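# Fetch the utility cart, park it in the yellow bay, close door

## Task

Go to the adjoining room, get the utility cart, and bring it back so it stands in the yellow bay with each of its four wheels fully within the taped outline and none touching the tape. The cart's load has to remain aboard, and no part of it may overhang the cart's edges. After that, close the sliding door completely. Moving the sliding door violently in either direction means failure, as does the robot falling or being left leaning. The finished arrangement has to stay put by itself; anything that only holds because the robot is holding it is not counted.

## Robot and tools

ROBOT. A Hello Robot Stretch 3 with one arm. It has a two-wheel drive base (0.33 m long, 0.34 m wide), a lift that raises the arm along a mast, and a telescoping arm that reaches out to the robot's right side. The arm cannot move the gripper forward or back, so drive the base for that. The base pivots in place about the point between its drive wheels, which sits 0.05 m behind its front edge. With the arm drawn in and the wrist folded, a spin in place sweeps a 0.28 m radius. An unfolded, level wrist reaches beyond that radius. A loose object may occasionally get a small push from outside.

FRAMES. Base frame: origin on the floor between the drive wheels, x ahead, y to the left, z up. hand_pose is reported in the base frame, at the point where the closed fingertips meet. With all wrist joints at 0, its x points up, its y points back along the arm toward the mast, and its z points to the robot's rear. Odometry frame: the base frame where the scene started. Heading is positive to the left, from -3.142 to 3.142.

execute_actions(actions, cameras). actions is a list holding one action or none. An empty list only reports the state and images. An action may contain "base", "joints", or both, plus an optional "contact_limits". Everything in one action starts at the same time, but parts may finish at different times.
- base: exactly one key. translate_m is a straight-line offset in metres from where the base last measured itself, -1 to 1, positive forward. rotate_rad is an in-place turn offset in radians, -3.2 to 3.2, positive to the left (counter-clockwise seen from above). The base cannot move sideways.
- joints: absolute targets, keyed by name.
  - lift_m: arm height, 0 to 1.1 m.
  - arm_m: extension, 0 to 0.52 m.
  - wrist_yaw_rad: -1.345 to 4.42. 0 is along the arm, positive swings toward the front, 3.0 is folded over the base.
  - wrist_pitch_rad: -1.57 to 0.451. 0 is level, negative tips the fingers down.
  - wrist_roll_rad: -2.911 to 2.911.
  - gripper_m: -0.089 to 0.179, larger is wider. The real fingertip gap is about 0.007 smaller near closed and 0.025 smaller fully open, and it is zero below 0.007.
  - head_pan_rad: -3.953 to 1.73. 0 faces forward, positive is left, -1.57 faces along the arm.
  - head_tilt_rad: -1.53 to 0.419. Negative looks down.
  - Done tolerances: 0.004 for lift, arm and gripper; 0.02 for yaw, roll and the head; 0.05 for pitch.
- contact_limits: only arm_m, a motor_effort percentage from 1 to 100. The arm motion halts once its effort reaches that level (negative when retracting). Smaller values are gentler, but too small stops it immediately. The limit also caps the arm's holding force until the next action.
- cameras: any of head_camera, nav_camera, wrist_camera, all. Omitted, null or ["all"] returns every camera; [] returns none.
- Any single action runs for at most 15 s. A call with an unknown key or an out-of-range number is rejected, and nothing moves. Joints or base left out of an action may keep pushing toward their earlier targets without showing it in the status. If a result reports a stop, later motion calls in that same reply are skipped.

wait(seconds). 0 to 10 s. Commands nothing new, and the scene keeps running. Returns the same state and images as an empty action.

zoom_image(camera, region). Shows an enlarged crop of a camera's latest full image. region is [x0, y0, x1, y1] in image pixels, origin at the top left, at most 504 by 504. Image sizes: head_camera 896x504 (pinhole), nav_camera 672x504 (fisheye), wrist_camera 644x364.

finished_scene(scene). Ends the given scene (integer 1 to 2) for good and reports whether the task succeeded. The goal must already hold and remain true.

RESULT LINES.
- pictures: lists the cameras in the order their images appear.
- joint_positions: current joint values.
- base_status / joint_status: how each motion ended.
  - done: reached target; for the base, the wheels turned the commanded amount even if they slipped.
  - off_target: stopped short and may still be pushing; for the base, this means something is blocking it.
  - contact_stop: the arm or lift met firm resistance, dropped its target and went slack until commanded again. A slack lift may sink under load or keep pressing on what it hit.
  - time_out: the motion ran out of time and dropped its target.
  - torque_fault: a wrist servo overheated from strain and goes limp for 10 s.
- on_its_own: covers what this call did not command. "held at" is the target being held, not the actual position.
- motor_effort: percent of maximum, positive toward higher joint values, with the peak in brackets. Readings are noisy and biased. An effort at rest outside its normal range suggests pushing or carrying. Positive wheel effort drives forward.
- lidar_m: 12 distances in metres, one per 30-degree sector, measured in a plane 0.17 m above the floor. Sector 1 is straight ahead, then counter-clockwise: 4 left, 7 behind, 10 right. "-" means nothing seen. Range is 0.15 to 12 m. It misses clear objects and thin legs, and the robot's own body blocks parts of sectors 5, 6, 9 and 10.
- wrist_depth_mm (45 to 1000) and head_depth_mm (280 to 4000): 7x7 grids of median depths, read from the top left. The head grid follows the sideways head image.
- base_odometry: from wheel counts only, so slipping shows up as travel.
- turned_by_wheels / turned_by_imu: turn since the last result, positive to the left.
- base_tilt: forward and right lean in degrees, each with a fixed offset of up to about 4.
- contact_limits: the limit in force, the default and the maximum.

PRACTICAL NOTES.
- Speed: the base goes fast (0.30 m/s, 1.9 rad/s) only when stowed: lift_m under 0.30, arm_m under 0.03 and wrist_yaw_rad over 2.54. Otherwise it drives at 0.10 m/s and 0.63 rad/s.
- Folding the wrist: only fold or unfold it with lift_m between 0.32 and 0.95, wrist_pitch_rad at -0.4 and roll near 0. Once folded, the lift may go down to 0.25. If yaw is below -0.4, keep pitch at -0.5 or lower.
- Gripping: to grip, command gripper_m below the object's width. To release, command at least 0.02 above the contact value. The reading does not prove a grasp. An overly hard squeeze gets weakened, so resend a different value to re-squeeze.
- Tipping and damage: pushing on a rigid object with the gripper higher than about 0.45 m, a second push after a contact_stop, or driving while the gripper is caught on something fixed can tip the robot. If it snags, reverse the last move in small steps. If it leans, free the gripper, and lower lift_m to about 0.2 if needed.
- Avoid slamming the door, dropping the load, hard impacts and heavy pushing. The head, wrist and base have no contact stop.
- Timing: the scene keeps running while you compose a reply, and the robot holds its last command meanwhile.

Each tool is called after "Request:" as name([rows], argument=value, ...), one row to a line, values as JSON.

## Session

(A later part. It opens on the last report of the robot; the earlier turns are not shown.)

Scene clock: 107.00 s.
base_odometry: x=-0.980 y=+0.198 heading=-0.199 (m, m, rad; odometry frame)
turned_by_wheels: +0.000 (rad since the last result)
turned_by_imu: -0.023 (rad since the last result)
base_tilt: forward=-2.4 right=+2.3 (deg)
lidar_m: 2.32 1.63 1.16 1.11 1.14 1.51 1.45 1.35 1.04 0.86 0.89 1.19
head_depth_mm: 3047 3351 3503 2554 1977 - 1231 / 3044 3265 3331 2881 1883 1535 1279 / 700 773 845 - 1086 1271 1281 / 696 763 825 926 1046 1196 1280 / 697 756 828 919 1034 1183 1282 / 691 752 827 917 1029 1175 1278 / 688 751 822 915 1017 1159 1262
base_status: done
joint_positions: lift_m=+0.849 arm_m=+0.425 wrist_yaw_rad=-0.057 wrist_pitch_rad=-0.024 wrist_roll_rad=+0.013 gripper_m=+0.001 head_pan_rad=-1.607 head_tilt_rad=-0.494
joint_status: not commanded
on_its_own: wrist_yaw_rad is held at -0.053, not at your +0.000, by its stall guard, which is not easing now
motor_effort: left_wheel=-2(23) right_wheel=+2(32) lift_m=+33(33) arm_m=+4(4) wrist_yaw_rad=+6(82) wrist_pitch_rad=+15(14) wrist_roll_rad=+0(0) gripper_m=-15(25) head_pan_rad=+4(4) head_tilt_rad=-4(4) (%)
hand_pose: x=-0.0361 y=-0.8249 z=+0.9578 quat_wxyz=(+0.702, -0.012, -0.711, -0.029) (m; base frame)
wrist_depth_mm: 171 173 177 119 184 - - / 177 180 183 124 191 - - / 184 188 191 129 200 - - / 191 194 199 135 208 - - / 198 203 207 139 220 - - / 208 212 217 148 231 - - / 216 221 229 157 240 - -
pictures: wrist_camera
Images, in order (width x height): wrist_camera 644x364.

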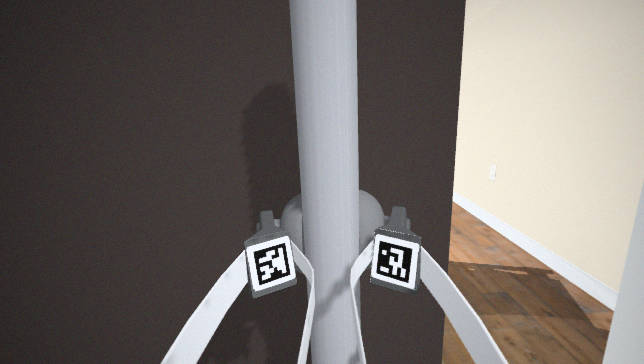

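Request:
execute_actions([
  {"base":{"rotate_rad":0.06},"joints":{"wrist_yaw_rad":-0.03}},
], cameras=[])

Request:
execute_actions([
  {"base":{"translate_m":0.4},"joints":{"head_pan_rad":-2.0,"head_tilt_rad":-0.4}},
])

Scene clock: 114.17 s.
base_odometry: x=-0.980 y=+0.198 heading=-0.140 (m, m, rad; odometry frame)
turned_by_wheels: +0.059 (rad since the last result)
turned_by_imu: +0.019 (rad since the last result)
base_tilt: forward=-2.4 right=+2.3 (deg)
lidar_m: 2.33 1.60 1.16 1.11 1.15 1.50 1.44 1.32 1.04 0.86 0.89 1.21
head_depth_mm: 3077 3314 3542 2577 2069 - 1229 / 3055 3183 3351 2804 1888 1532 1274 / 699 760 838 - 1086 1244 1276 / 700 760 826 928 1040 1194 1277 / 697 760 832 923 1039 1187 1288 / 694 759 828 921 1034 1179 1275 / 694 757 829 918 1026 1175 1279
base_status: rotate_rad off_target (by the wheels' count: +0.0592 of +0.0600)
joint_positions: lift_m=+0.849 arm_m=+0.425 wrist_yaw_rad=-0.065 wrist_pitch_rad=-0.024 wrist_roll_rad=+0.013 gripper_m=+0.001 head_pan_rad=-1.607 head_tilt_rad=-0.494
joint_status: wrist_yaw_rad off_target (ended at -0.065, target -0.030)
on_its_own: wrist_yaw_rad is at rest, and its effort (+45) is outside its rest range (-12 to +12)
motor_effort: left_wheel=-9(16) right_wheel=+15(21) lift_m=+33(33) arm_m=+4(4) wrist_yaw_rad=+45(68) wrist_pitch_rad=+14(15) wrist_roll_rad=+0(0) gripper_m=-18(21) head_pan_rad=+5(4) head_tilt_rad=-4(4) (%)
hand_pose: x=-0.0380 y=-0.8247 z=+0.9578 quat_wxyz=(+0.702, -0.014, -0.711, -0.031) (m; base frame)
wrist_depth_mm: 171 173 176 118 183 - - / 177 180 183 123 190 - - / 184 187 191 128 198 - - / 191 194 198 134 207 - - / 199 204 206 138 217 - - / 208 213 215 147 230 - - / 219 222 228 156 240 - -
pictures: none
No camera images: the call's "cameras" was empty. Leave "cameras" out to get every camera's image.

Scene clock: 119.63 s.
base_odometry: x=-0.584 y=+0.142 heading=-0.140 (m, m, rad; odometry frame)
turned_by_wheels: +0.000 (rad since the last result)
turned_by_imu: -0.025 (rad since the last result)
base_tilt: forward=-2.4 right=+2.3 (deg)
lidar_m: 1.94 1.66 1.18 1.12 1.15 1.54 1.84 1.34 1.26 0.85 0.87 1.16
head_depth_mm: 2229 1140 1195 1287 1395 1539 1343 / 2555 2727 2936 2858 2062 1618 1387 / 2988 3208 3398 3048 2153 1718 - / 3312 3625 3821 2931 2258 - 1290 / 3208 3389 2385 2457 - 1565 1283 / 3086 3172 824 856 967 1023 1132 / 676 719 770 801 926 972 1066
base_status: done
joint_positions: lift_m=+0.849 arm_m=+0.424 wrist_yaw_rad=-0.248 wrist_pitch_rad=-0.025 wrist_roll_rad=+0.013 gripper_m=+0.001 head_pan_rad=-1.993 head_tilt_rad=-0.408
joint_status: all done
on_its_own: wrist_yaw_rad is held at -0.244, not at your -0.030, by its stall guard, which is not easing now
motor_effort: left_wheel=+1(19) right_wheel=-6(36) lift_m=+32(33) arm_m=+8(7) wrist_yaw_rad=+5(86) wrist_pitch_rad=+16(16) wrist_roll_rad=+0(0) gripper_m=-12(24) head_pan_rad=-3(35) head_tilt_rad=+4(18) (%)
hand_pose: x=-0.0841 y=-0.8171 z=+0.9574 quat_wxyz=(+0.696, -0.079, -0.707, -0.096) (m; base frame)
wrist_depth_mm: 148 155 166 114 192 - - / 153 161 172 120 200 - - / 157 166 178 125 209 - - / 163 172 185 130 219 - - / 169 179 191 134 - - - / 175 185 197 143 243 - - / 182 192 212 156 253 - -
pictures: head_camera (sideways: a quarter turn clockwise sets it upright), nav_camera (sideways: a quarter turn counterclockwise sets it upright), wrist_camera
Images, in order (width x height): head_camera 896x504, nav_camera 672x504, wrist_camera 644x364.

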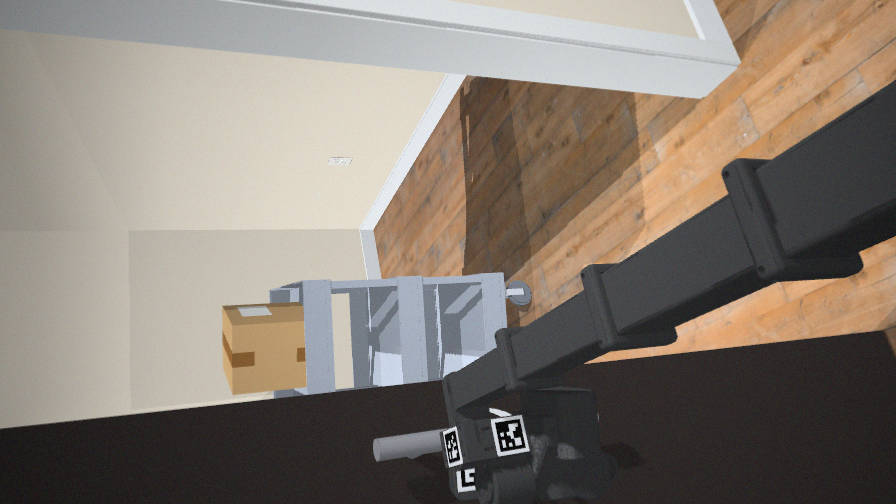

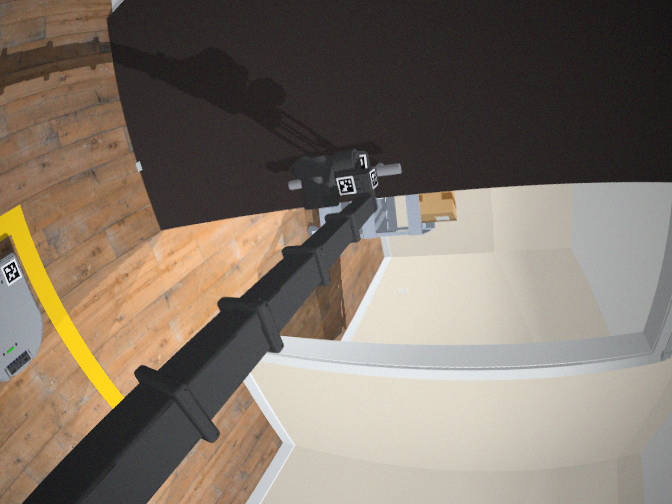

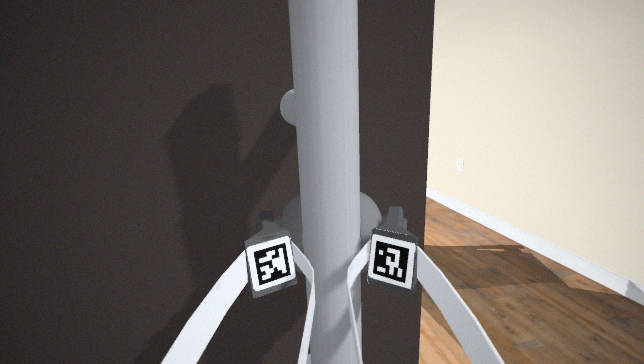

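Request:
execute_actions([
  {"joints":{"gripper_m":0.1,"wrist_yaw_rad":-0.2}},
], cameras=[])

Request:
execute_actions([
  {"joints":{"arm_m":0.0,"wrist_yaw_rad":0.0,"head_pan_rad":-2.3,"head_tilt_rad":-0.5}},
], cameras=["head_camera","nav_camera"])

Scene clock: 141.43 s.
base_odometry: x=-0.584 y=+0.142 heading=-0.140 (m, m, rad; odometry frame)
turned_by_wheels: +0.000 (rad since the last result)
turned_by_imu: +0.000 (rad since the last result)
base_tilt: forward=-2.4 right=+2.4 (deg)
lidar_m: 1.93 1.66 1.18 1.12 1.15 1.53 1.84 1.34 1.27 0.85 0.87 1.16
head_depth_mm: 2209 1148 1196 1277 1396 1526 1341 / 2569 2715 2861 2828 2057 1601 1389 / 3027 3176 3412 3038 2158 1712 - / 3302 3557 3780 2877 2288 - 1279 / 3196 3377 2385 2438 - 1577 1298 / 3081 3231 821 852 965 1024 1135 / 676 721 771 805 921 967 1068
base_status: not commanded
joint_positions: lift_m=+0.849 arm_m=+0.425 wrist_yaw_rad=-0.202 wrist_pitch_rad=-0.022 wrist_roll_rad=+0.013 gripper_m=+0.100 head_pan_rad=-1.993 head_tilt_rad=-0.408
joint_status: all done
motor_effort: left_wheel=+0(4) right_wheel=+0(7) lift_m=+33(33) arm_m=+3(7) wrist_yaw_rad=+3(36) wrist_pitch_rad=+14(16) wrist_roll_rad=+0(0) gripper_m=+0(94) head_pan_rad=-5(3) head_tilt_rad=+5(5) (%)
hand_pose: x=-0.0728 y=-0.8201 z=+0.9582 quat_wxyz=(+0.698, -0.064, -0.709, -0.079) (m; base frame)
wrist_depth_mm: 148 154 164 115 185 - - / 153 160 170 121 192 - - / 158 166 176 129 201 - - / 164 172 183 188 209 - - / 170 178 193 196 215 - - / 177 183 201 206 228 - - / 183 196 208 215 243 - -
pictures: none
No camera images: the call's "cameras" was empty. Leave "cameras" out to get every camera's image.

Scene clock: 145.73 s.
base_odometry: x=-0.584 y=+0.142 heading=-0.140 (m, m, rad; odometry frame)
turned_by_wheels: +0.000 (rad since the last result)
turned_by_imu: +0.000 (rad since the last result)
base_tilt: forward=-2.4 right=+2.4 (deg)
lidar_m: 1.93 1.66 1.18 1.12 1.16 1.54 1.84 1.33 1.27 0.84 0.87 1.16
head_depth_mm: 1355 1524 1720 2010 1908 1538 1275 / 1217 1352 1507 1703 1858 1524 1269 / 1096 1214 1343 1494 1669 1540 1348 / 1077 1188 1312 1473 1677 1538 - / 2534 2797 3128 2618 1944 1552 - / 2864 3186 3468 2607 1958 1552 1359 / 3213 3477 3508 2395 1957 1545 1270
base_status: not commanded
joint_positions: lift_m=+0.849 arm_m=+0.002 wrist_yaw_rad=-0.001 wrist_pitch_rad=-0.020 wrist_roll_rad=+0.013 gripper_m=+0.100 head_pan_rad=-2.293 head_tilt_rad=-0.494
joint_status: all done
joint sent to its limit — the command would take arm_m past its lower limit, so that joint was sent only as far as its limit.
motor_effort: left_wheel=+0(11) right_wheel=-1(18) lift_m=+33(33) arm_m=-3(6) wrist_yaw_rad=+1(54) wrist_pitch_rad=+13(14) wrist_roll_rad=+0(0) gripper_m=-1(9) head_pan_rad=-4(31) head_tilt_rad=-3(19) (%)
hand_pose: x=-0.0216 y=-0.4028 z=+0.9586 quat_wxyz=(+0.703, +0.007, -0.711, -0.008) (m; base frame)
wrist_depth_mm: 548 547 550 556 - - - / 566 571 569 573 - - - / 589 591 596 605 - - - / 617 626 625 625 - - - / 644 646 650 652 - - - / 670 663 683 687 - - - / 708 707 709 722 - - -
pictures: head_camera (sideways: a quarter turn clockwise sets it upright), nav_camera (sideways: a quarter turn counterclockwise sets it upright)
Images, in order (width x height): head_camera 896x504, nav_camera 672x504.

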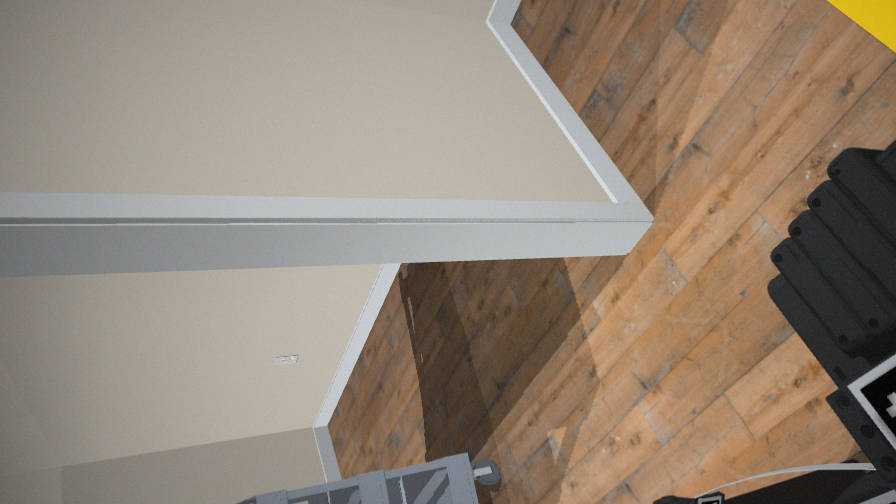

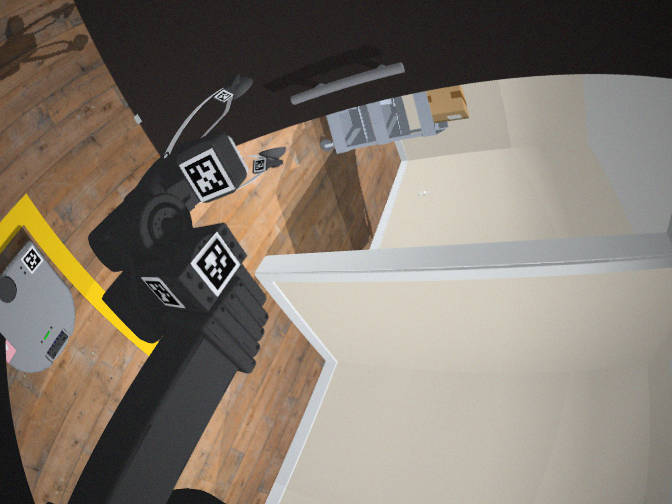

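Request:
execute_actions([
  {"base":{"translate_m":-0.6},"joints":{"lift_m":0.35,"gripper_m":0.0,"head_pan_rad":-3.14,"head_tilt_rad":-0.5}},
], cameras=[])

Request:
execute_actions([
  {"base":{"rotate_rad":1.626}},
], cameras=["head_camera","nav_camera"])

Scene clock: 160.83 s.
base_odometry: x=-1.178 y=+0.226 heading=-0.140 (m, m, rad; odometry frame)
turned_by_wheels: +0.000 (rad since the last result)
turned_by_imu: +0.002 (rad since the last result)
base_tilt: forward=-2.4 right=+2.4 (deg)
lidar_m: 2.53 1.62 1.15 1.10 1.13 1.30 1.24 1.27 0.96 0.99 0.96 1.19
head_depth_mm: 1028 1117 1226 1357 1532 1528 1268 / 1026 1122 1226 1354 1525 1537 1277 / 1025 1121 1225 1365 1515 1538 1282 / 1025 1116 1224 1364 1525 1540 1282 / 1021 1118 1224 1354 1519 1545 1276 / 1026 1113 1220 1350 1514 1540 1296 / 1022 1114 1218 1348 1522 1554 1294
base_status: done
joint_positions: lift_m=+0.351 arm_m=+0.002 wrist_yaw_rad=-0.001 wrist_pitch_rad=-0.020 wrist_roll_rad=+0.013 gripper_m=+0.000 head_pan_rad=-3.133 head_tilt_rad=-0.494
joint_status: all done
motor_effort: left_wheel=+1(2) right_wheel=-1(4) lift_m=+8(30) arm_m=-2(3) wrist_yaw_rad=+1(1) wrist_pitch_rad=+13(13) wrist_roll_rad=-1(0) gripper_m=-3(92) head_pan_rad=-4(48) head_tilt_rad=-4(6) (%)
hand_pose: x=-0.0216 y=-0.4028 z=+0.4602 quat_wxyz=(+0.703, +0.007, -0.711, -0.008) (m; base frame)
wrist_depth_mm: 582 - - - - 633 646 / 592 - - - - 664 676 / 609 - - - - 701 703 / 635 - - - - 721 723 / 668 - - - 759 755 764 / 701 912 949 874 783 785 782 / 715 728 741 738 720 717 695
pictures: none
No camera images: the call's "cameras" was empty. Leave "cameras" out to get every camera's image.

Scene clock: 164.33 s.
base_odometry: x=-1.178 y=+0.226 heading=+1.486 (m, m, rad; odometry frame)
turned_by_wheels: +1.626 (rad since the last result)
turned_by_imu: +1.632 (rad since the last result)
base_tilt: forward=-2.4 right=+2.4 (deg)
lidar_m: 1.10 1.15 1.28 1.24 1.29 0.96 2.03 0.97 1.25 2.53 1.55 1.14
head_depth_mm: 3018 3206 987 1011 1116 1265 1277 / 3056 3148 3450 2559 1911 1501 1276 / 3042 2052 2332 2349 1935 1543 1272 / 3022 3193 2391 2434 1938 1543 1279 / 3025 3250 3535 2610 1948 1548 1287 / 3105 3398 3536 2650 1945 1544 1294 / 3046 3372 3580 2525 1136 1236 1285
base_status: done
joint_positions: lift_m=+0.351 arm_m=+0.002 wrist_yaw_rad=-0.001 wrist_pitch_rad=-0.020 wrist_roll_rad=+0.013 gripper_m=+0.000 head_pan_rad=-3.133 head_tilt_rad=-0.494
joint_status: not commanded
motor_effort: left_wheel=-2(5) right_wheel=+1(4) lift_m=+8(8) arm_m=-3(3) wrist_yaw_rad=+1(1) wrist_pitch_rad=+12(12) wrist_roll_rad=+0(0) gripper_m=-3(3) head_pan_rad=-5(4) head_tilt_rad=-3(3) (%)
hand_pose: x=-0.0216 y=-0.4028 z=+0.4602 quat_wxyz=(+0.703, +0.007, -0.711, -0.008) (m; base frame)
wrist_depth_mm: - - - - - - - / - - - - - - - / - - - - - - - / - - - - - - - / - - - - - - - / 995 972 961 878 871 892 868 / 769 766 737 738 725 704 695
pictures: head_camera (sideways: a quarter turn clockwise sets it upright), nav_camera (sideways: a quarter turn counterclockwise sets it upright)
Images, in order (width x height): head_camera 896x504, nav_camera 672x504.

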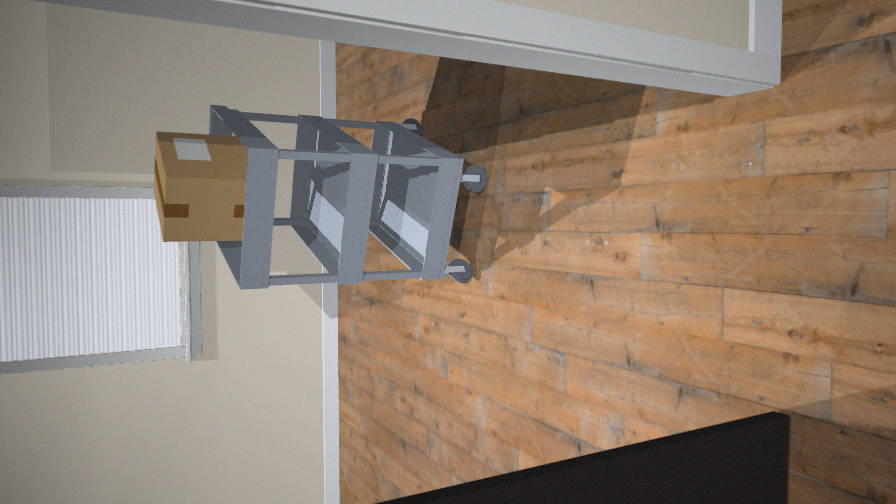

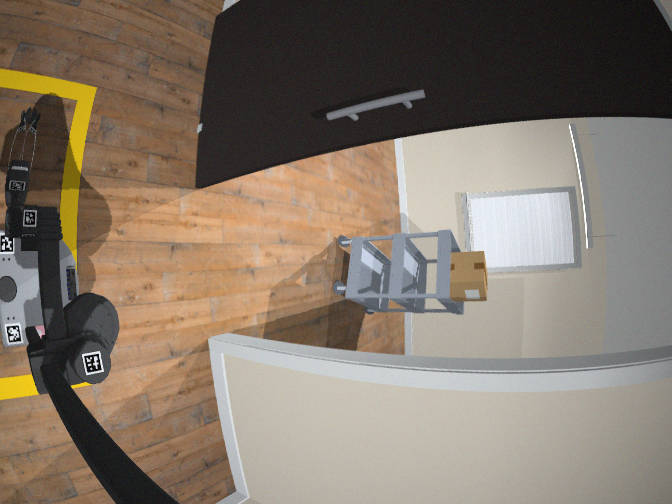

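Request:
execute_actions([
  {"base":{"translate_m":-0.84},"joints":{"wrist_yaw_rad":1.57,"head_pan_rad":-2.2,"head_tilt_rad":-1.0}},
], cameras=["head_camera","nav_camera"])

Scene clock: 200.50 s.
base_odometry: x=-1.250 y=-0.611 heading=+1.486 (m, m, rad; odometry frame)
turned_by_wheels: +0.000 (rad since the last result)
turned_by_imu: +0.003 (rad since the last result)
base_tilt: forward=-2.4 right=+2.4 (deg)
lidar_m: 1.94 1.75 1.29 0.31 0.31 1.80 1.19 2.95 0.69 0.40 2.63 2.01
head_depth_mm: 2294 1960 1666 1473 1308 1188 - / 2337 1947 1688 1484 1319 1193 - / 2340 1972 1689 1486 1323 1225 - / 2352 1979 1706 1497 1333 1236 - / 2371 1993 1707 1495 1329 1216 1067 / 2345 1989 940 1047 1282 1209 1105 / 643 703 778 878 1344 1211 1101
base_status: done
joint_positions: lift_m=+0.351 arm_m=+0.002 wrist_yaw_rad=+1.568 wrist_pitch_rad=-0.020 wrist_roll_rad=+0.013 gripper_m=+0.000 head_pan_rad=-2.207 head_tilt_rad=-0.987
joint_status: all done
motor_effort: left_wheel=-1(5) right_wheel=+1(2) lift_m=+8(7) arm_m=-2(3) wrist_yaw_rad=+3(5) wrist_pitch_rad=+12(13) wrist_roll_rad=+0(0) gripper_m=-2(3) head_pan_rad=+4(52) head_tilt_rad=-8(44) (%)
hand_pose: x=+0.2343 y=-0.1478 z=+0.4602 quat_wxyz=(+0.503, +0.508, -0.498, +0.491) (m; base frame)
wrist_depth_mm: - - - - - - - / - - - - - - - / - - - - - - - / - - - - - - - / - - - - - - - / 993 973 951 878 877 877 869 / 765 755 737 740 710 712 689
pictures: head_camera (sideways: a quarter turn clockwise sets it upright), nav_camera (sideways: a quarter turn counterclockwise sets it upright)
Images, in order (width x height): head_camera 896x504, nav_camera 672x504.

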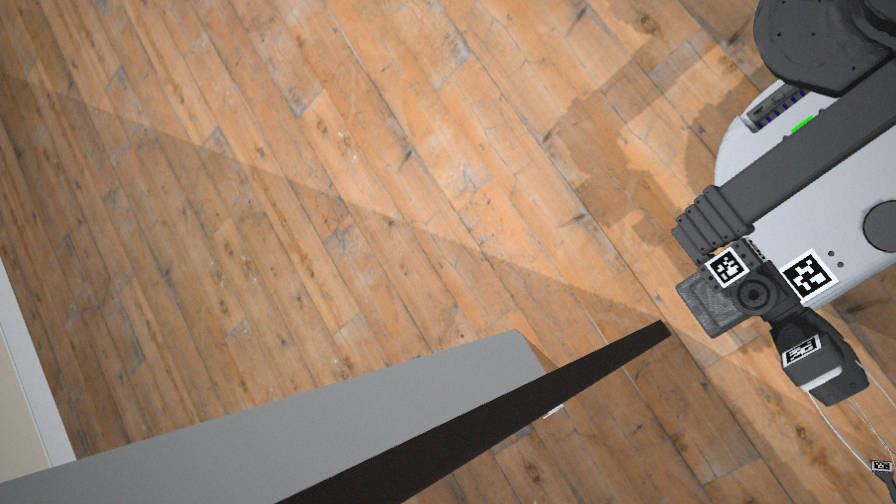

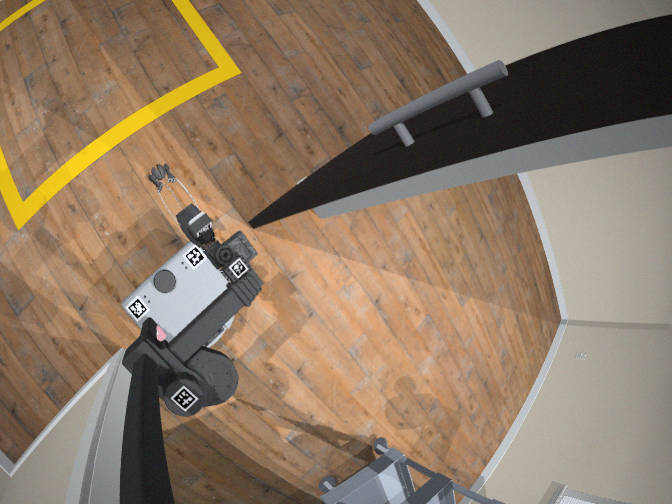

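Request:
execute_actions([
  {"joints":{"arm_m":0.2}},
], cameras=["head_camera"])

Scene clock: 206.10 s.
base_odometry: x=-1.250 y=-0.611 heading=+1.486 (m, m, rad; odometry frame)
turned_by_wheels: +0.000 (rad since the last result)
turned_by_imu: +0.000 (rad since the last result)
base_tilt: forward=-2.4 right=+2.4 (deg)
lidar_m: 1.94 1.75 1.29 0.31 0.31 1.80 1.19 2.95 0.69 0.43 2.63 2.01
head_depth_mm: 2312 1940 1671 1477 1312 1181 - / 2332 1963 1680 1472 1322 1195 - / 2361 1948 1688 1474 1325 1234 - / 2361 1974 1705 1492 1331 1185 - / 2369 1984 1695 1498 1358 1204 1096 / 2322 2007 934 1053 1294 1195 1097 / 642 700 785 951 1344 1192 1105
base_status: not commanded
joint_positions: lift_m=+0.351 arm_m=+0.200 wrist_yaw_rad=+1.568 wrist_pitch_rad=-0.020 wrist_roll_rad=+0.013 gripper_m=+0.000 head_pan_rad=-2.206 head_tilt_rad=-0.989
joint_status: all done
motor_effort: left_wheel=-1(4) right_wheel=+1(1) lift_m=+9(10) arm_m=+3(21) wrist_yaw_rad=+3(11) wrist_pitch_rad=+12(13) wrist_roll_rad=-1(0) gripper_m=-3(2) head_pan_rad=+5(5) head_tilt_rad=-7(7) (%)
hand_pose: x=+0.2343 y=-0.3454 z=+0.4601 quat_wxyz=(+0.503, +0.508, -0.499, +0.491) (m; base frame)
wrist_depth_mm: - - - - - - - / - - - - - - - / - - - - - - - / - - - - - - - / - - - - - - - / - 978 958 868 858 884 870 / 762 764 744 737 717 704 696
pictures: head_camera (sideways: a quarter turn clockwise sets it upright)
Images, in order (width x height): head_camera 896x504.

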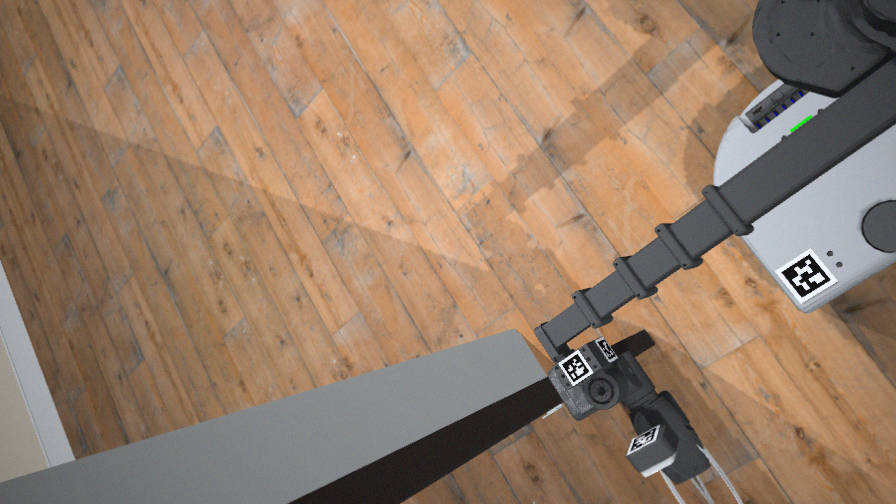

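Request:
execute_actions([
  {"joints":{"arm_m":0.33}},
], cameras=["head_camera"])

Scene clock: 212.77 s.
base_odometry: x=-1.250 y=-0.611 heading=+1.486 (m, m, rad; odometry frame)
turned_by_wheels: +0.000 (rad since the last result)
turned_by_imu: +0.000 (rad since the last result)
base_tilt: forward=-2.3 right=+2.3 (deg)
lidar_m: 1.94 1.76 1.30 0.31 0.31 1.80 1.19 2.95 0.69 0.55 2.63 2.01
head_depth_mm: 2314 1947 1671 1469 1306 1189 - / 2317 1937 1673 1484 1309 1201 - / 2346 1951 1689 1489 1317 1228 - / 2388 1969 1697 1493 1333 1181 - / 2371 1995 1705 1498 1337 1203 1096 / 2331 2002 940 1052 1296 1201 1099 / 642 701 802 955 1308 1215 1096
base_status: not commanded
joint_positions: lift_m=+0.351 arm_m=+0.330 wrist_yaw_rad=+1.568 wrist_pitch_rad=-0.020 wrist_roll_rad=+0.013 gripper_m=+0.000 head_pan_rad=-2.206 head_tilt_rad=-0.989
joint_status: all done
motor_effort: left_wheel=-1(3) right_wheel=+1(3) lift_m=+10(10) arm_m=+5(26) wrist_yaw_rad=+3(10) wrist_pitch_rad=+12(12) wrist_roll_rad=+0(0) gripper_m=-2(3) head_pan_rad=+5(3) head_tilt_rad=-7(7) (%)
hand_pose: x=+0.2343 y=-0.4754 z=+0.4600 quat_wxyz=(+0.503, +0.508, -0.499, +0.491) (m; base frame)
wrist_depth_mm: - - - - - - - / - - - - - - - / - - - - - - - / - - - - - - - / - - - - - - - / - 973 936 887 864 891 884 / 765 756 744 731 713 705 695
pictures: head_camera (sideways: a quarter turn clockwise sets it upright)
Images, in order (width x height): head_camera 896x504.

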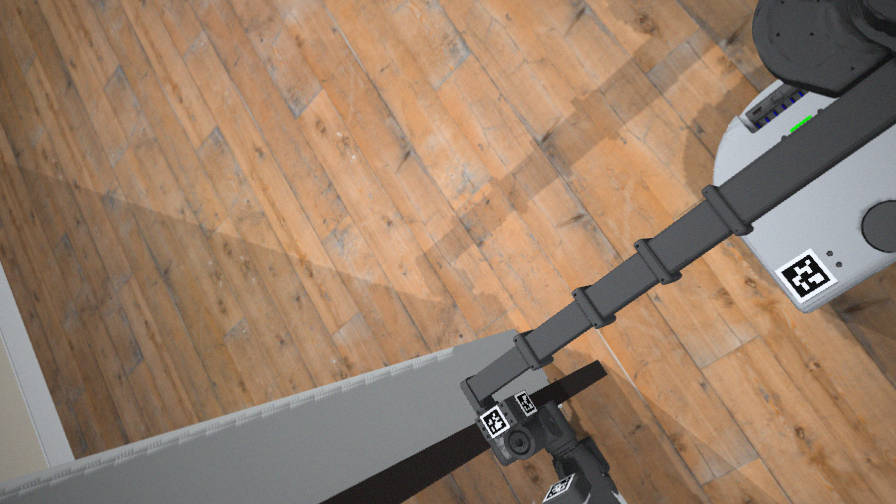

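Request:
execute_actions([
  {"base":{"translate_m":-0.5},"joints":{"arm_m":0.0}},
], cameras=[])

Request:
execute_actions([
  {"base":{"rotate_rad":3.14},"joints":{"head_pan_rad":-0.2,"head_tilt_rad":-0.8}},
])

Scene clock: 224.70 s.
base_odometry: x=-1.292 y=-1.109 heading=+1.486 (m, m, rad; odometry frame)
turned_by_wheels: +0.000 (rad since the last result)
turned_by_imu: +0.002 (rad since the last result)
base_tilt: forward=-2.3 right=+2.4 (deg)
lidar_m: 2.43 0.43 0.42 1.21 1.31 0.71 0.71 2.43 2.60 1.08 0.69 2.52
head_depth_mm: 2293 1954 1688 1468 1311 1187 - / 2326 1939 1691 1471 1310 1196 - / 2354 1962 1684 1482 1330 1233 - / 2352 1961 1698 1489 1323 1234 - / 2385 1985 1712 1501 1337 1221 1071 / 2348 1987 1717 1502 1345 1212 1091 / 2294 2011 1736 1504 1333 1208 1103
base_status: done
joint_positions: lift_m=+0.351 arm_m=+0.002 wrist_yaw_rad=+1.570 wrist_pitch_rad=-0.020 wrist_roll_rad=+0.013 gripper_m=+0.000 head_pan_rad=-2.206 head_tilt_rad=-0.989
joint_status: all done
joint sent to its limit — the command would take arm_m past its lower limit, so that joint was sent only as far as its limit.
motor_effort: left_wheel=+0(4) right_wheel=+1(3) lift_m=+10(10) arm_m=-3(4) wrist_yaw_rad=+1(3) wrist_pitch_rad=+13(12) wrist_roll_rad=-1(0) gripper_m=-3(3) head_pan_rad=+4(5) head_tilt_rad=-7(7) (%)
hand_pose: x=+0.2343 y=-0.1474 z=+0.4600 quat_wxyz=(+0.502, +0.508, -0.498, +0.491) (m; base frame)
wrist_depth_mm: - - - - - - - / - - - - - - - / - - - - - - - / - - - - - - - / - - - - - - - / 991 982 946 865 869 898 861 / 759 748 745 727 717 715 690
pictures: none
No camera images: the call's "cameras" was empty. Leave "cameras" out to get every camera's image.

Scene clock: 230.63 s.
base_odometry: x=-1.292 y=-1.109 heading=-1.657 (m, m, rad; odometry frame)
turned_by_wheels: +3.140 (rad since the last result)
turned_by_imu: +3.151 (rad since the last result)
base_tilt: forward=-2.4 right=+2.4 (deg)
lidar_m: 0.71 2.42 2.61 1.15 0.69 2.53 2.44 0.43 0.42 1.16 1.30 0.71
head_depth_mm: 2162 2369 2052 1706 1445 1257 1114 / 2118 2397 2080 1725 1450 1263 1115 / 950 994 855 1187 1370 1276 1122 / 746 844 880 1130 1352 1272 1122 / 739 836 901 1135 1383 1273 1120 / 771 895 906 1142 1389 1280 1130 / 1927 1009 853 1668 1483 1283 1125
base_status: done
joint_positions: lift_m=+0.351 arm_m=+0.002 wrist_yaw_rad=+1.570 wrist_pitch_rad=-0.020 wrist_roll_rad=+0.013 gripper_m=+0.000 head_pan_rad=-0.207 head_tilt_rad=-0.803
joint_status: all done
motor_effort: left_wheel=-1(4) right_wheel=+2(4) lift_m=+10(10) arm_m=-3(4) wrist_yaw_rad=+1(1) wrist_pitch_rad=+12(12) wrist_roll_rad=+0(0) gripper_m=-3(3) head_pan_rad=+4(51) head_tilt_rad=+2(22) (%)
hand_pose: x=+0.2343 y=-0.1474 z=+0.4600 quat_wxyz=(+0.502, +0.508, -0.498, +0.491) (m; base frame)
wrist_depth_mm: - - - - - - - / - - - - - - - / - - 712 625 - - - / - - - - - - - / - - 824 - - - - / - 967 859 789 881 877 869 / 768 766 738 735 721 707 690
pictures: head_camera (sideways: a quarter turn clockwise sets it upright), nav_camera (sideways: a quarter turn counterclockwise sets it upright), wrist_camera
Images, in order (width x height): head_camera 896x504, nav_camera 672x504, wrist_camera 644x364.

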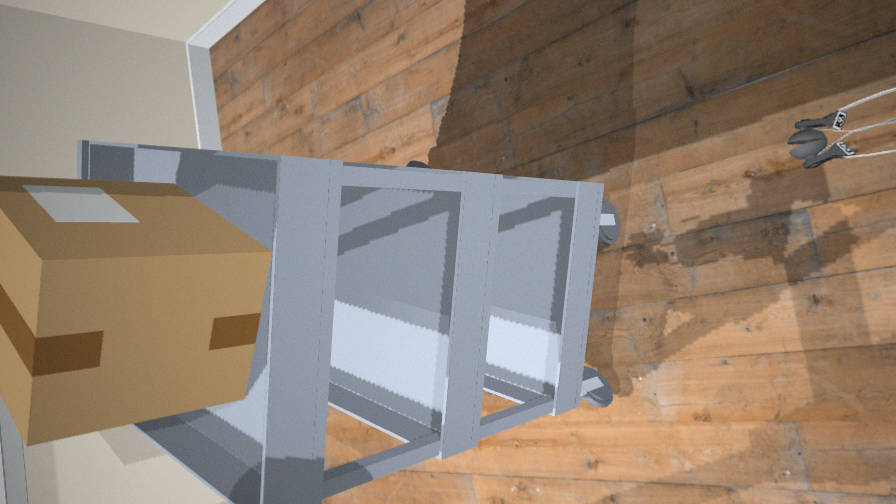

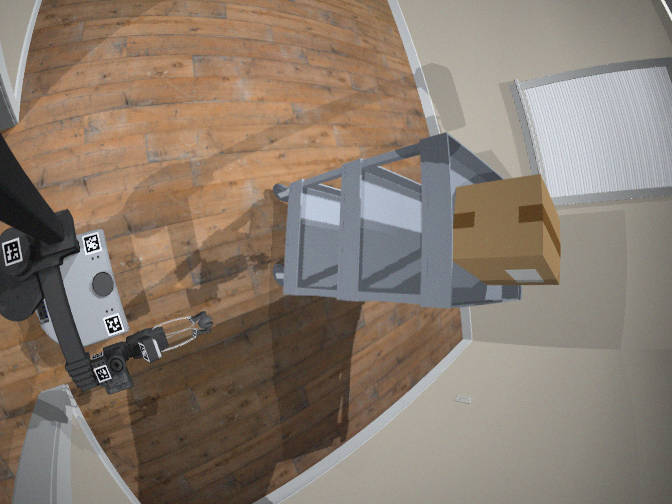

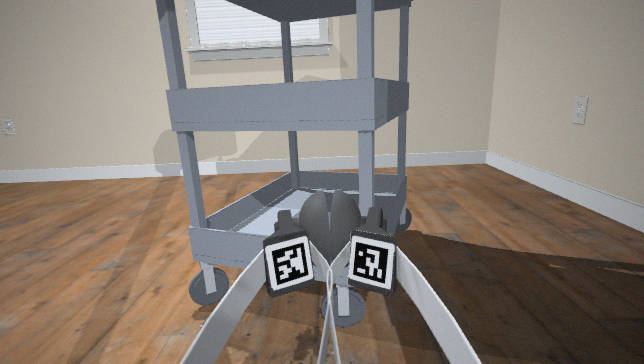

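Request:
execute_actions([
  {"base":{"rotate_rad":0.66},"joints":{"wrist_roll_rad":1.57,"gripper_m":0.17}},
], cameras=[])

Request:
execute_actions([
  {"base":{"translate_m":0.437}},
], cameras=[])

Request:
execute_actions([
  {"base":{"rotate_rad":-0.96},"joints":{"head_pan_rad":-0.2,"head_tilt_rad":-0.9,"wrist_pitch_rad":0.0}},
])

Scene clock: 258.67 s.
base_odometry: x=-1.292 y=-1.109 heading=-0.998 (m, m, rad; odometry frame)
turned_by_wheels: +0.660 (rad since the last result)
turned_by_imu: +0.663 (rad since the last result)
base_tilt: forward=-2.4 right=+2.4 (deg)
lidar_m: 2.54 2.53 0.73 0.69 2.45 2.44 0.42 0.49 1.26 1.37 0.71 0.73
head_depth_mm: 1970 949 1135 1085 1281 1258 1109 / 2066 2296 1977 1147 1364 1270 1117 / 2174 2405 2111 1720 1453 1275 1120 / 2254 2520 2089 1707 1467 1276 1120 / 2391 2591 2116 1732 1464 1278 1128 / 2508 2722 2130 1743 1471 1277 1125 / 2646 2762 2158 1747 1484 1283 1135
base_status: done
joint_positions: lift_m=+0.351 arm_m=+0.002 wrist_yaw_rad=+1.570 wrist_pitch_rad=-0.020 wrist_roll_rad=+1.569 gripper_m=+0.170 head_pan_rad=-0.207 head_tilt_rad=-0.803
joint_status: all done
motor_effort: left_wheel=-1(4) right_wheel=+1(4) lift_m=+10(10) arm_m=-3(3) wrist_yaw_rad=+1(0) wrist_pitch_rad=+12(13) wrist_roll_rad=+0(3) gripper_m=+1(97) head_pan_rad=+4(4) head_tilt_rad=+2(2) (%)
hand_pose: x=+0.2343 y=-0.1473 z=+0.4598 quat_wxyz=(+0.008, +0.707, -0.707, -0.007) (m; base frame)
wrist_depth_mm: - 632 - 648 684 633 538 / - - - - - 800 540 / - - - - - 813 538 / - - - - - 827 545 / - - - - - 957 523 / - - - - - 893 500 / - - - - - 839 572
pictures: none
No camera images: the call's "cameras" was empty. Leave "cameras" out to get every camera's image.

Scene clock: 264.20 s.
base_odometry: x=-1.055 y=-1.476 heading=-0.998 (m, m, rad; odometry frame)
turned_by_wheels: +0.000 (rad since the last result)
turned_by_imu: +0.000 (rad since the last result)
base_tilt: forward=-2.4 right=+2.4 (deg)
lidar_m: 2.16 2.28 1.67 0.81 0.76 2.78 0.85 1.06 1.53 0.50 0.47 1.99
head_depth_mm: 1678 1900 2050 1692 1449 1241 1079 / 1755 1990 2091 1712 1450 1260 1115 / 1838 2099 2088 1724 1456 1274 1118 / 1924 2238 2097 1716 1473 1269 1124 / 2022 2354 2125 1744 1476 1279 1126 / 2128 2417 2115 1745 1472 1285 1126 / 2272 2519 2139 1750 1482 1291 1139
base_status: done
joint_positions: lift_m=+0.351 arm_m=+0.002 wrist_yaw_rad=+1.570 wrist_pitch_rad=-0.020 wrist_roll_rad=+1.569 gripper_m=+0.170 head_pan_rad=-0.207 head_tilt_rad=-0.803
joint_status: not commanded
motor_effort: left_wheel=-2(2) right_wheel=+2(5) lift_m=+10(10) arm_m=-3(2) wrist_yaw_rad=+1(0) wrist_pitch_rad=+12(13) wrist_roll_rad=+0(0) gripper_m=+1(1) head_pan_rad=+5(3) head_tilt_rad=+2(2) (%)
hand_pose: x=+0.2343 y=-0.1473 z=+0.4598 quat_wxyz=(+0.008, +0.707, -0.707, -0.007) (m; base frame)
wrist_depth_mm: - - - - - 799 533 / - - - - - 803 535 / - - - - - 815 542 / - - - - - 820 547 / - - - - - 959 523 / - - - - - 893 501 / - - - - - 847 577
pictures: none
No camera images: the call's "cameras" was empty. Leave "cameras" out to get every camera's image.

Scene clock: 266.67 s.
base_odometry: x=-1.055 y=-1.476 heading=-1.958 (m, m, rad; odometry frame)
turned_by_wheels: -0.960 (rad since the last result)
turned_by_imu: -0.963 (rad since the last result)
base_tilt: forward=-2.3 right=+2.4 (deg)
lidar_m: 0.47 1.99 2.26 2.25 1.38 0.75 0.76 2.78 0.85 1.21 1.52 0.48
head_depth_mm: 1842 822 715 920 1328 1224 1098 / 537 641 699 986 1164 1243 1103 / 538 616 697 975 1101 1226 1102 / 544 621 706 978 1162 1219 1104 / 547 642 713 962 945 1211 1109 / 1736 872 715 708 1400 1239 1109 / 1728 1940 1920 1636 1409 1244 1113
base_status: done
joint_positions: lift_m=+0.351 arm_m=+0.002 wrist_yaw_rad=+1.570 wrist_pitch_rad=-0.020 wrist_roll_rad=+1.569 gripper_m=+0.170 head_pan_rad=-0.207 head_tilt_rad=-0.889
joint_status: all done
motor_effort: left_wheel=+1(5) right_wheel=-3(4) lift_m=+10(10) arm_m=-3(2) wrist_yaw_rad=+0(0) wrist_pitch_rad=+13(10) wrist_roll_rad=+0(0) gripper_m=+1(1) head_pan_rad=+4(3) head_tilt_rad=-7(19) (%)
hand_pose: x=+0.2343 y=-0.1473 z=+0.4598 quat_wxyz=(+0.008, +0.707, -0.707, -0.007) (m; base frame)
wrist_depth_mm: 398 592 913 913 - 537 363 / 398 585 828 376 961 540 383 / 392 581 904 390 982 543 474 / 402 574 903 406 - 548 477 / 419 676 - 425 - 626 512 / 431 - - 443 - 455 466 / - - - - - 839 582
pictures: head_camera (sideways: a quarter turn clockwise sets it upright), nav_camera (sideways: a quarter turn counterclockwise sets it upright), wrist_camera
Images, in order (width x height): head_camera 896x504, nav_camera 672x504, wrist_camera 644x364.

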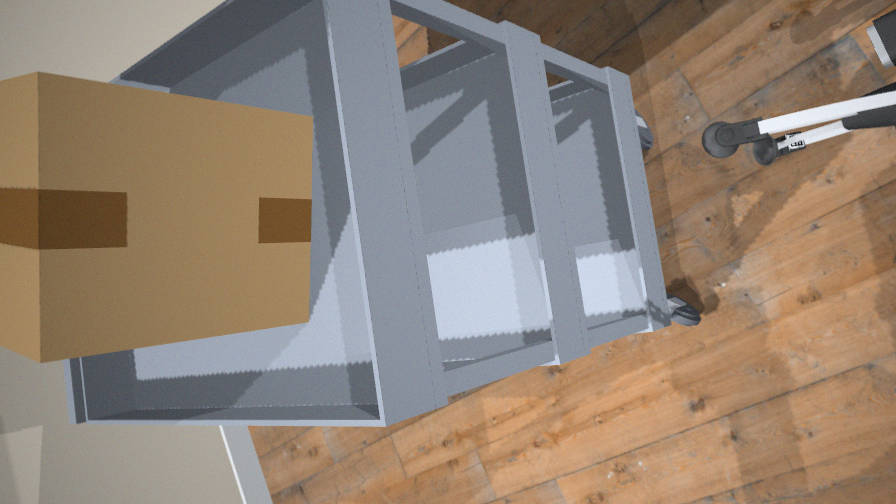

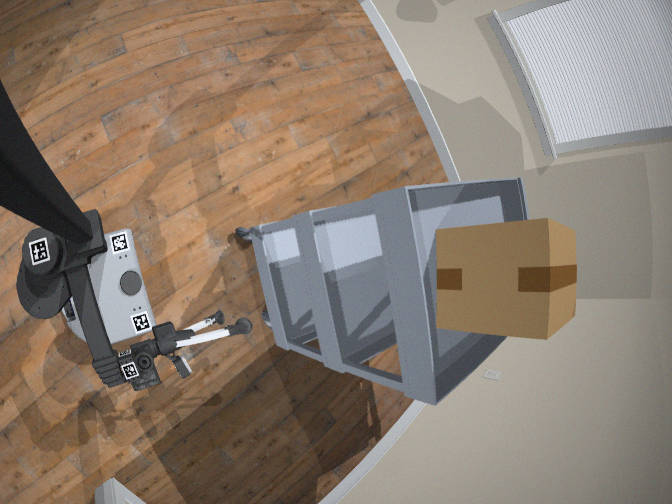

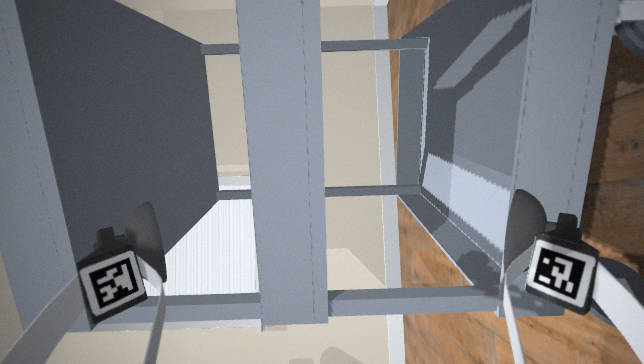

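Request:
execute_actions([
  {"base":{"translate_m":0.14},"joints":{"lift_m":0.405,"gripper_m":0.179}},
], cameras=["wrist_camera","head_camera"])

Scene clock: 277.57 s.
base_odometry: x=-1.108 y=-1.606 heading=-1.957 (m, m, rad; odometry frame)
turned_by_wheels: +0.000 (rad since the last result)
turned_by_imu: +0.000 (rad since the last result)
base_tilt: forward=-2.4 right=+2.4 (deg)
lidar_m: 0.33 1.86 2.11 2.29 1.66 0.90 0.88 2.92 0.93 1.46 0.45 0.34
head_depth_mm: 478 466 677 608 856 1177 1109 / 480 468 561 610 860 1119 1098 / 484 473 567 610 864 1100 1099 / 488 476 573 615 851 1072 1103 / 559 503 694 618 684 1019 1109 / 1658 871 733 619 1327 1239 1114 / 1601 1821 1927 1628 1408 1238 1108
base_status: done
joint_positions: lift_m=+0.404 arm_m=+0.002 wrist_yaw_rad=+1.570 wrist_pitch_rad=-0.020 wrist_roll_rad=+1.569 gripper_m=+0.179 head_pan_rad=-0.207 head_tilt_rad=-0.889
joint_status: all done
motor_effort: left_wheel=+1(5) right_wheel=-3(3) lift_m=+33(36) arm_m=-3(3) wrist_yaw_rad=+1(1) wrist_pitch_rad=+12(13) wrist_roll_rad=+0(0) gripper_m=+1(54) head_pan_rad=+5(5) head_tilt_rad=-7(7) (%)
hand_pose: x=+0.2343 y=-0.1473 z=+0.5134 quat_wxyz=(+0.008, +0.707, -0.707, -0.007) (m; base frame)
wrist_depth_mm: 338 489 - 229 772 609 423 / 335 486 - 237 845 632 424 / 334 481 - 245 861 639 427 / 332 479 878 255 871 643 428 / 330 548 - 266 - 700 404 / 306 - - 279 - 992 - / 342 - - 290 - 941 394
pictures: head_camera (sideways: a quarter turn clockwise sets it upright), wrist_camera
Images, in order (width x height): head_camera 896x504, wrist_camera 644x364.

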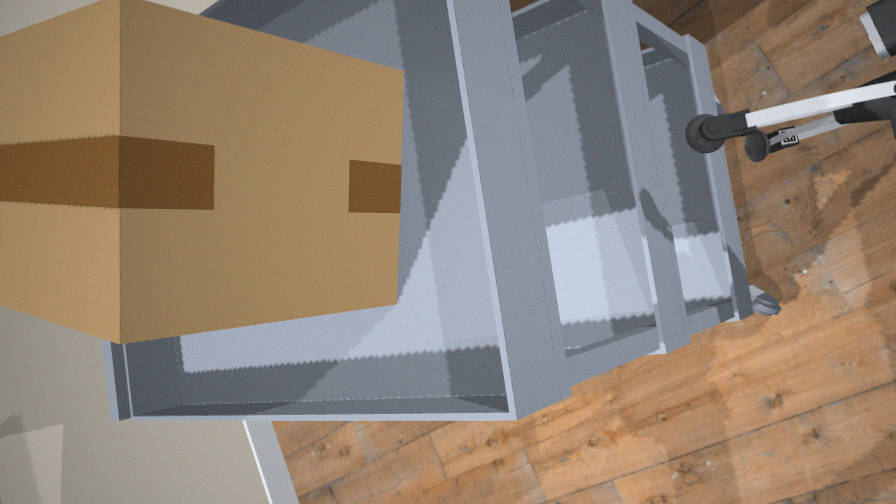

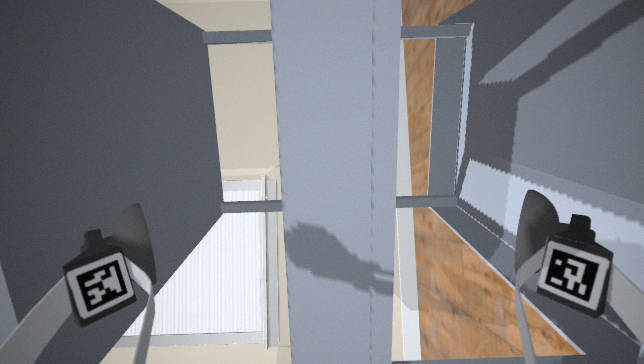

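Request:
execute_actions([
  {"base":{"translate_m":0.125}},
], cameras=["wrist_camera","head_camera"])

Scene clock: 283.33 s.
base_odometry: x=-1.155 y=-1.722 heading=-1.957 (m, m, rad; odometry frame)
turned_by_wheels: +0.000 (rad since the last result)
turned_by_imu: +0.000 (rad since the last result)
base_tilt: forward=-2.4 right=+2.4 (deg)
lidar_m: 0.21 0.22 1.97 2.33 1.92 1.06 1.01 1.06 1.01 1.45 0.28 0.21
head_depth_mm: 476 373 405 503 526 771 1090 / 479 375 408 509 529 745 1062 / 485 379 413 515 531 735 1056 / 489 382 417 522 535 743 1052 / 1653 809 695 615 536 499 1068 / 1578 819 731 614 527 1181 1105 / 1496 1706 1872 1624 1405 1249 1114
base_status: done
joint_positions: lift_m=+0.404 arm_m=+0.002 wrist_yaw_rad=+1.570 wrist_pitch_rad=-0.020 wrist_roll_rad=+1.569 gripper_m=+0.179 head_pan_rad=-0.207 head_tilt_rad=-0.889
joint_status: not commanded
motor_effort: left_wheel=+2(5) right_wheel=-3(2) lift_m=+33(33) arm_m=-2(3) wrist_yaw_rad=+1(1) wrist_pitch_rad=+13(12) wrist_roll_rad=+0(0) gripper_m=+1(1) head_pan_rad=+4(5) head_tilt_rad=-6(6) (%)
hand_pose: x=+0.2343 y=-0.1473 z=+0.5134 quat_wxyz=(+0.008, +0.707, -0.707, -0.007) (m; base frame)
wrist_depth_mm: 336 491 114 113 113 553 417 / 336 488 680 117 118 556 425 / 335 479 689 122 122 588 427 / 331 479 675 126 127 605 432 / 329 551 756 132 132 637 401 / 306 - - 137 138 991 - / 342 - - 144 144 921 401
pictures: head_camera (sideways: a quarter turn clockwise sets it upright), wrist_camera
Images, in order (width x height): head_camera 896x504, wrist_camera 644x364.

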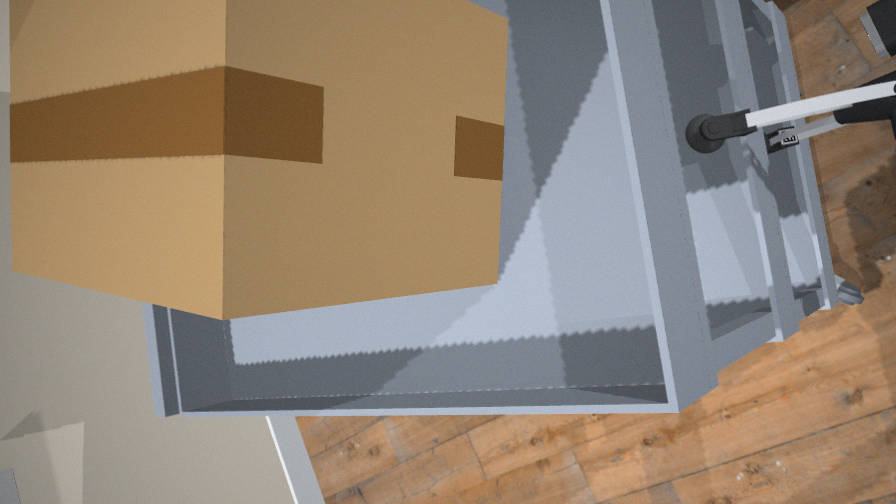

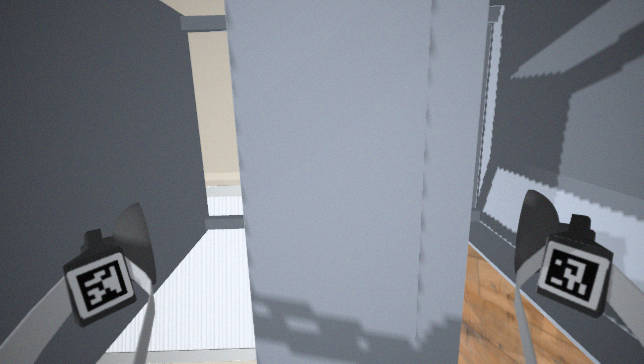

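Request:
execute_actions([
  {"joints":{"gripper_m":0.02}},
], cameras=["wrist_camera","head_camera"])

Scene clock: 287.27 s.
base_odometry: x=-1.155 y=-1.722 heading=-1.957 (m, m, rad; odometry frame)
turned_by_wheels: +0.000 (rad since the last result)
turned_by_imu: +0.000 (rad since the last result)
base_tilt: forward=-2.3 right=+2.4 (deg)
lidar_m: 0.21 0.22 1.98 2.33 1.92 1.06 1.00 1.06 1.02 1.44 0.28 0.21
head_depth_mm: 476 374 405 502 528 772 1093 / 479 375 407 510 529 763 1063 / 484 379 413 515 532 720 1057 / 489 381 417 522 534 747 1055 / 1653 810 695 615 537 499 1068 / 1565 822 730 613 527 1180 1110 / 1492 1710 1867 1636 1407 1247 1113
base_status: not commanded
joint_positions: lift_m=+0.404 arm_m=+0.002 wrist_yaw_rad=+1.570 wrist_pitch_rad=-0.048 wrist_roll_rad=+1.570 gripper_m=+0.022 head_pan_rad=-0.207 head_tilt_rad=-0.889
joint_status: all done
motor_effort: left_wheel=+1(2) right_wheel=-3(4) lift_m=+33(34) arm_m=-3(3) wrist_yaw_rad=+1(0) wrist_pitch_rad=+29(35) wrist_roll_rad=+0(0) gripper_m=-48(100) head_pan_rad=+4(4) head_tilt_rad=-6(6) (%)
hand_pose: x=+0.2334 y=-0.1473 z=+0.5064 quat_wxyz=(+0.018, +0.706, -0.707, -0.017) (m; base frame)
wrist_depth_mm: 349 531 114 114 115 583 403 / 348 526 118 118 120 594 406 / 351 518 123 123 124 607 412 / 352 511 128 127 129 606 410 / 345 501 132 133 134 541 416 / 345 462 139 138 140 881 415 / 340 - - 145 147 886 383
pictures: head_camera (sideways: a quarter turn clockwise sets it upright), wrist_camera
Images, in order (width x height): head_camera 896x504, wrist_camera 644x364.

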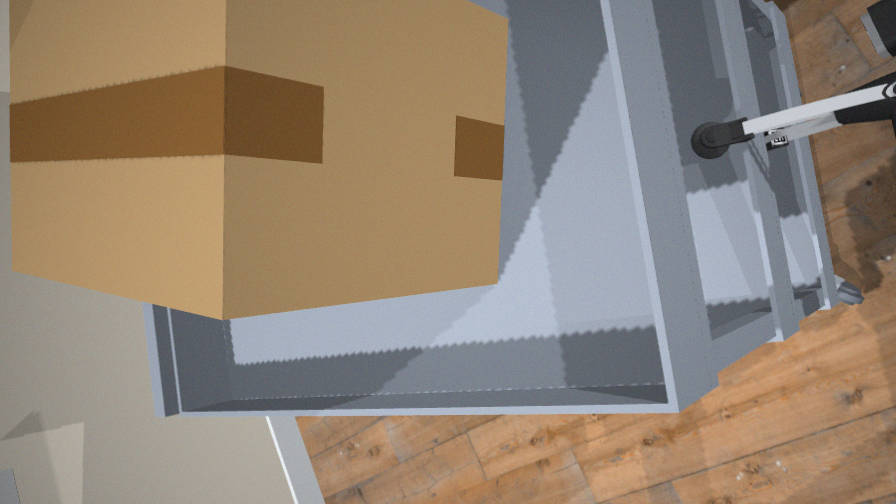

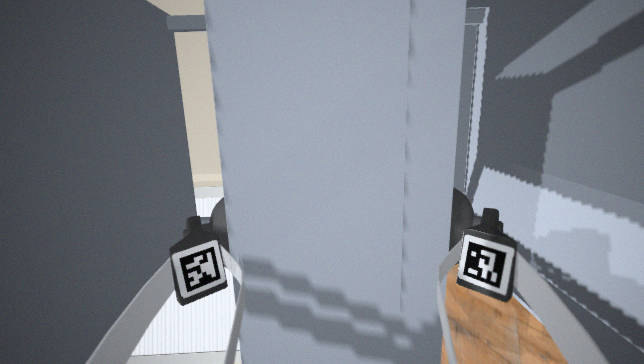

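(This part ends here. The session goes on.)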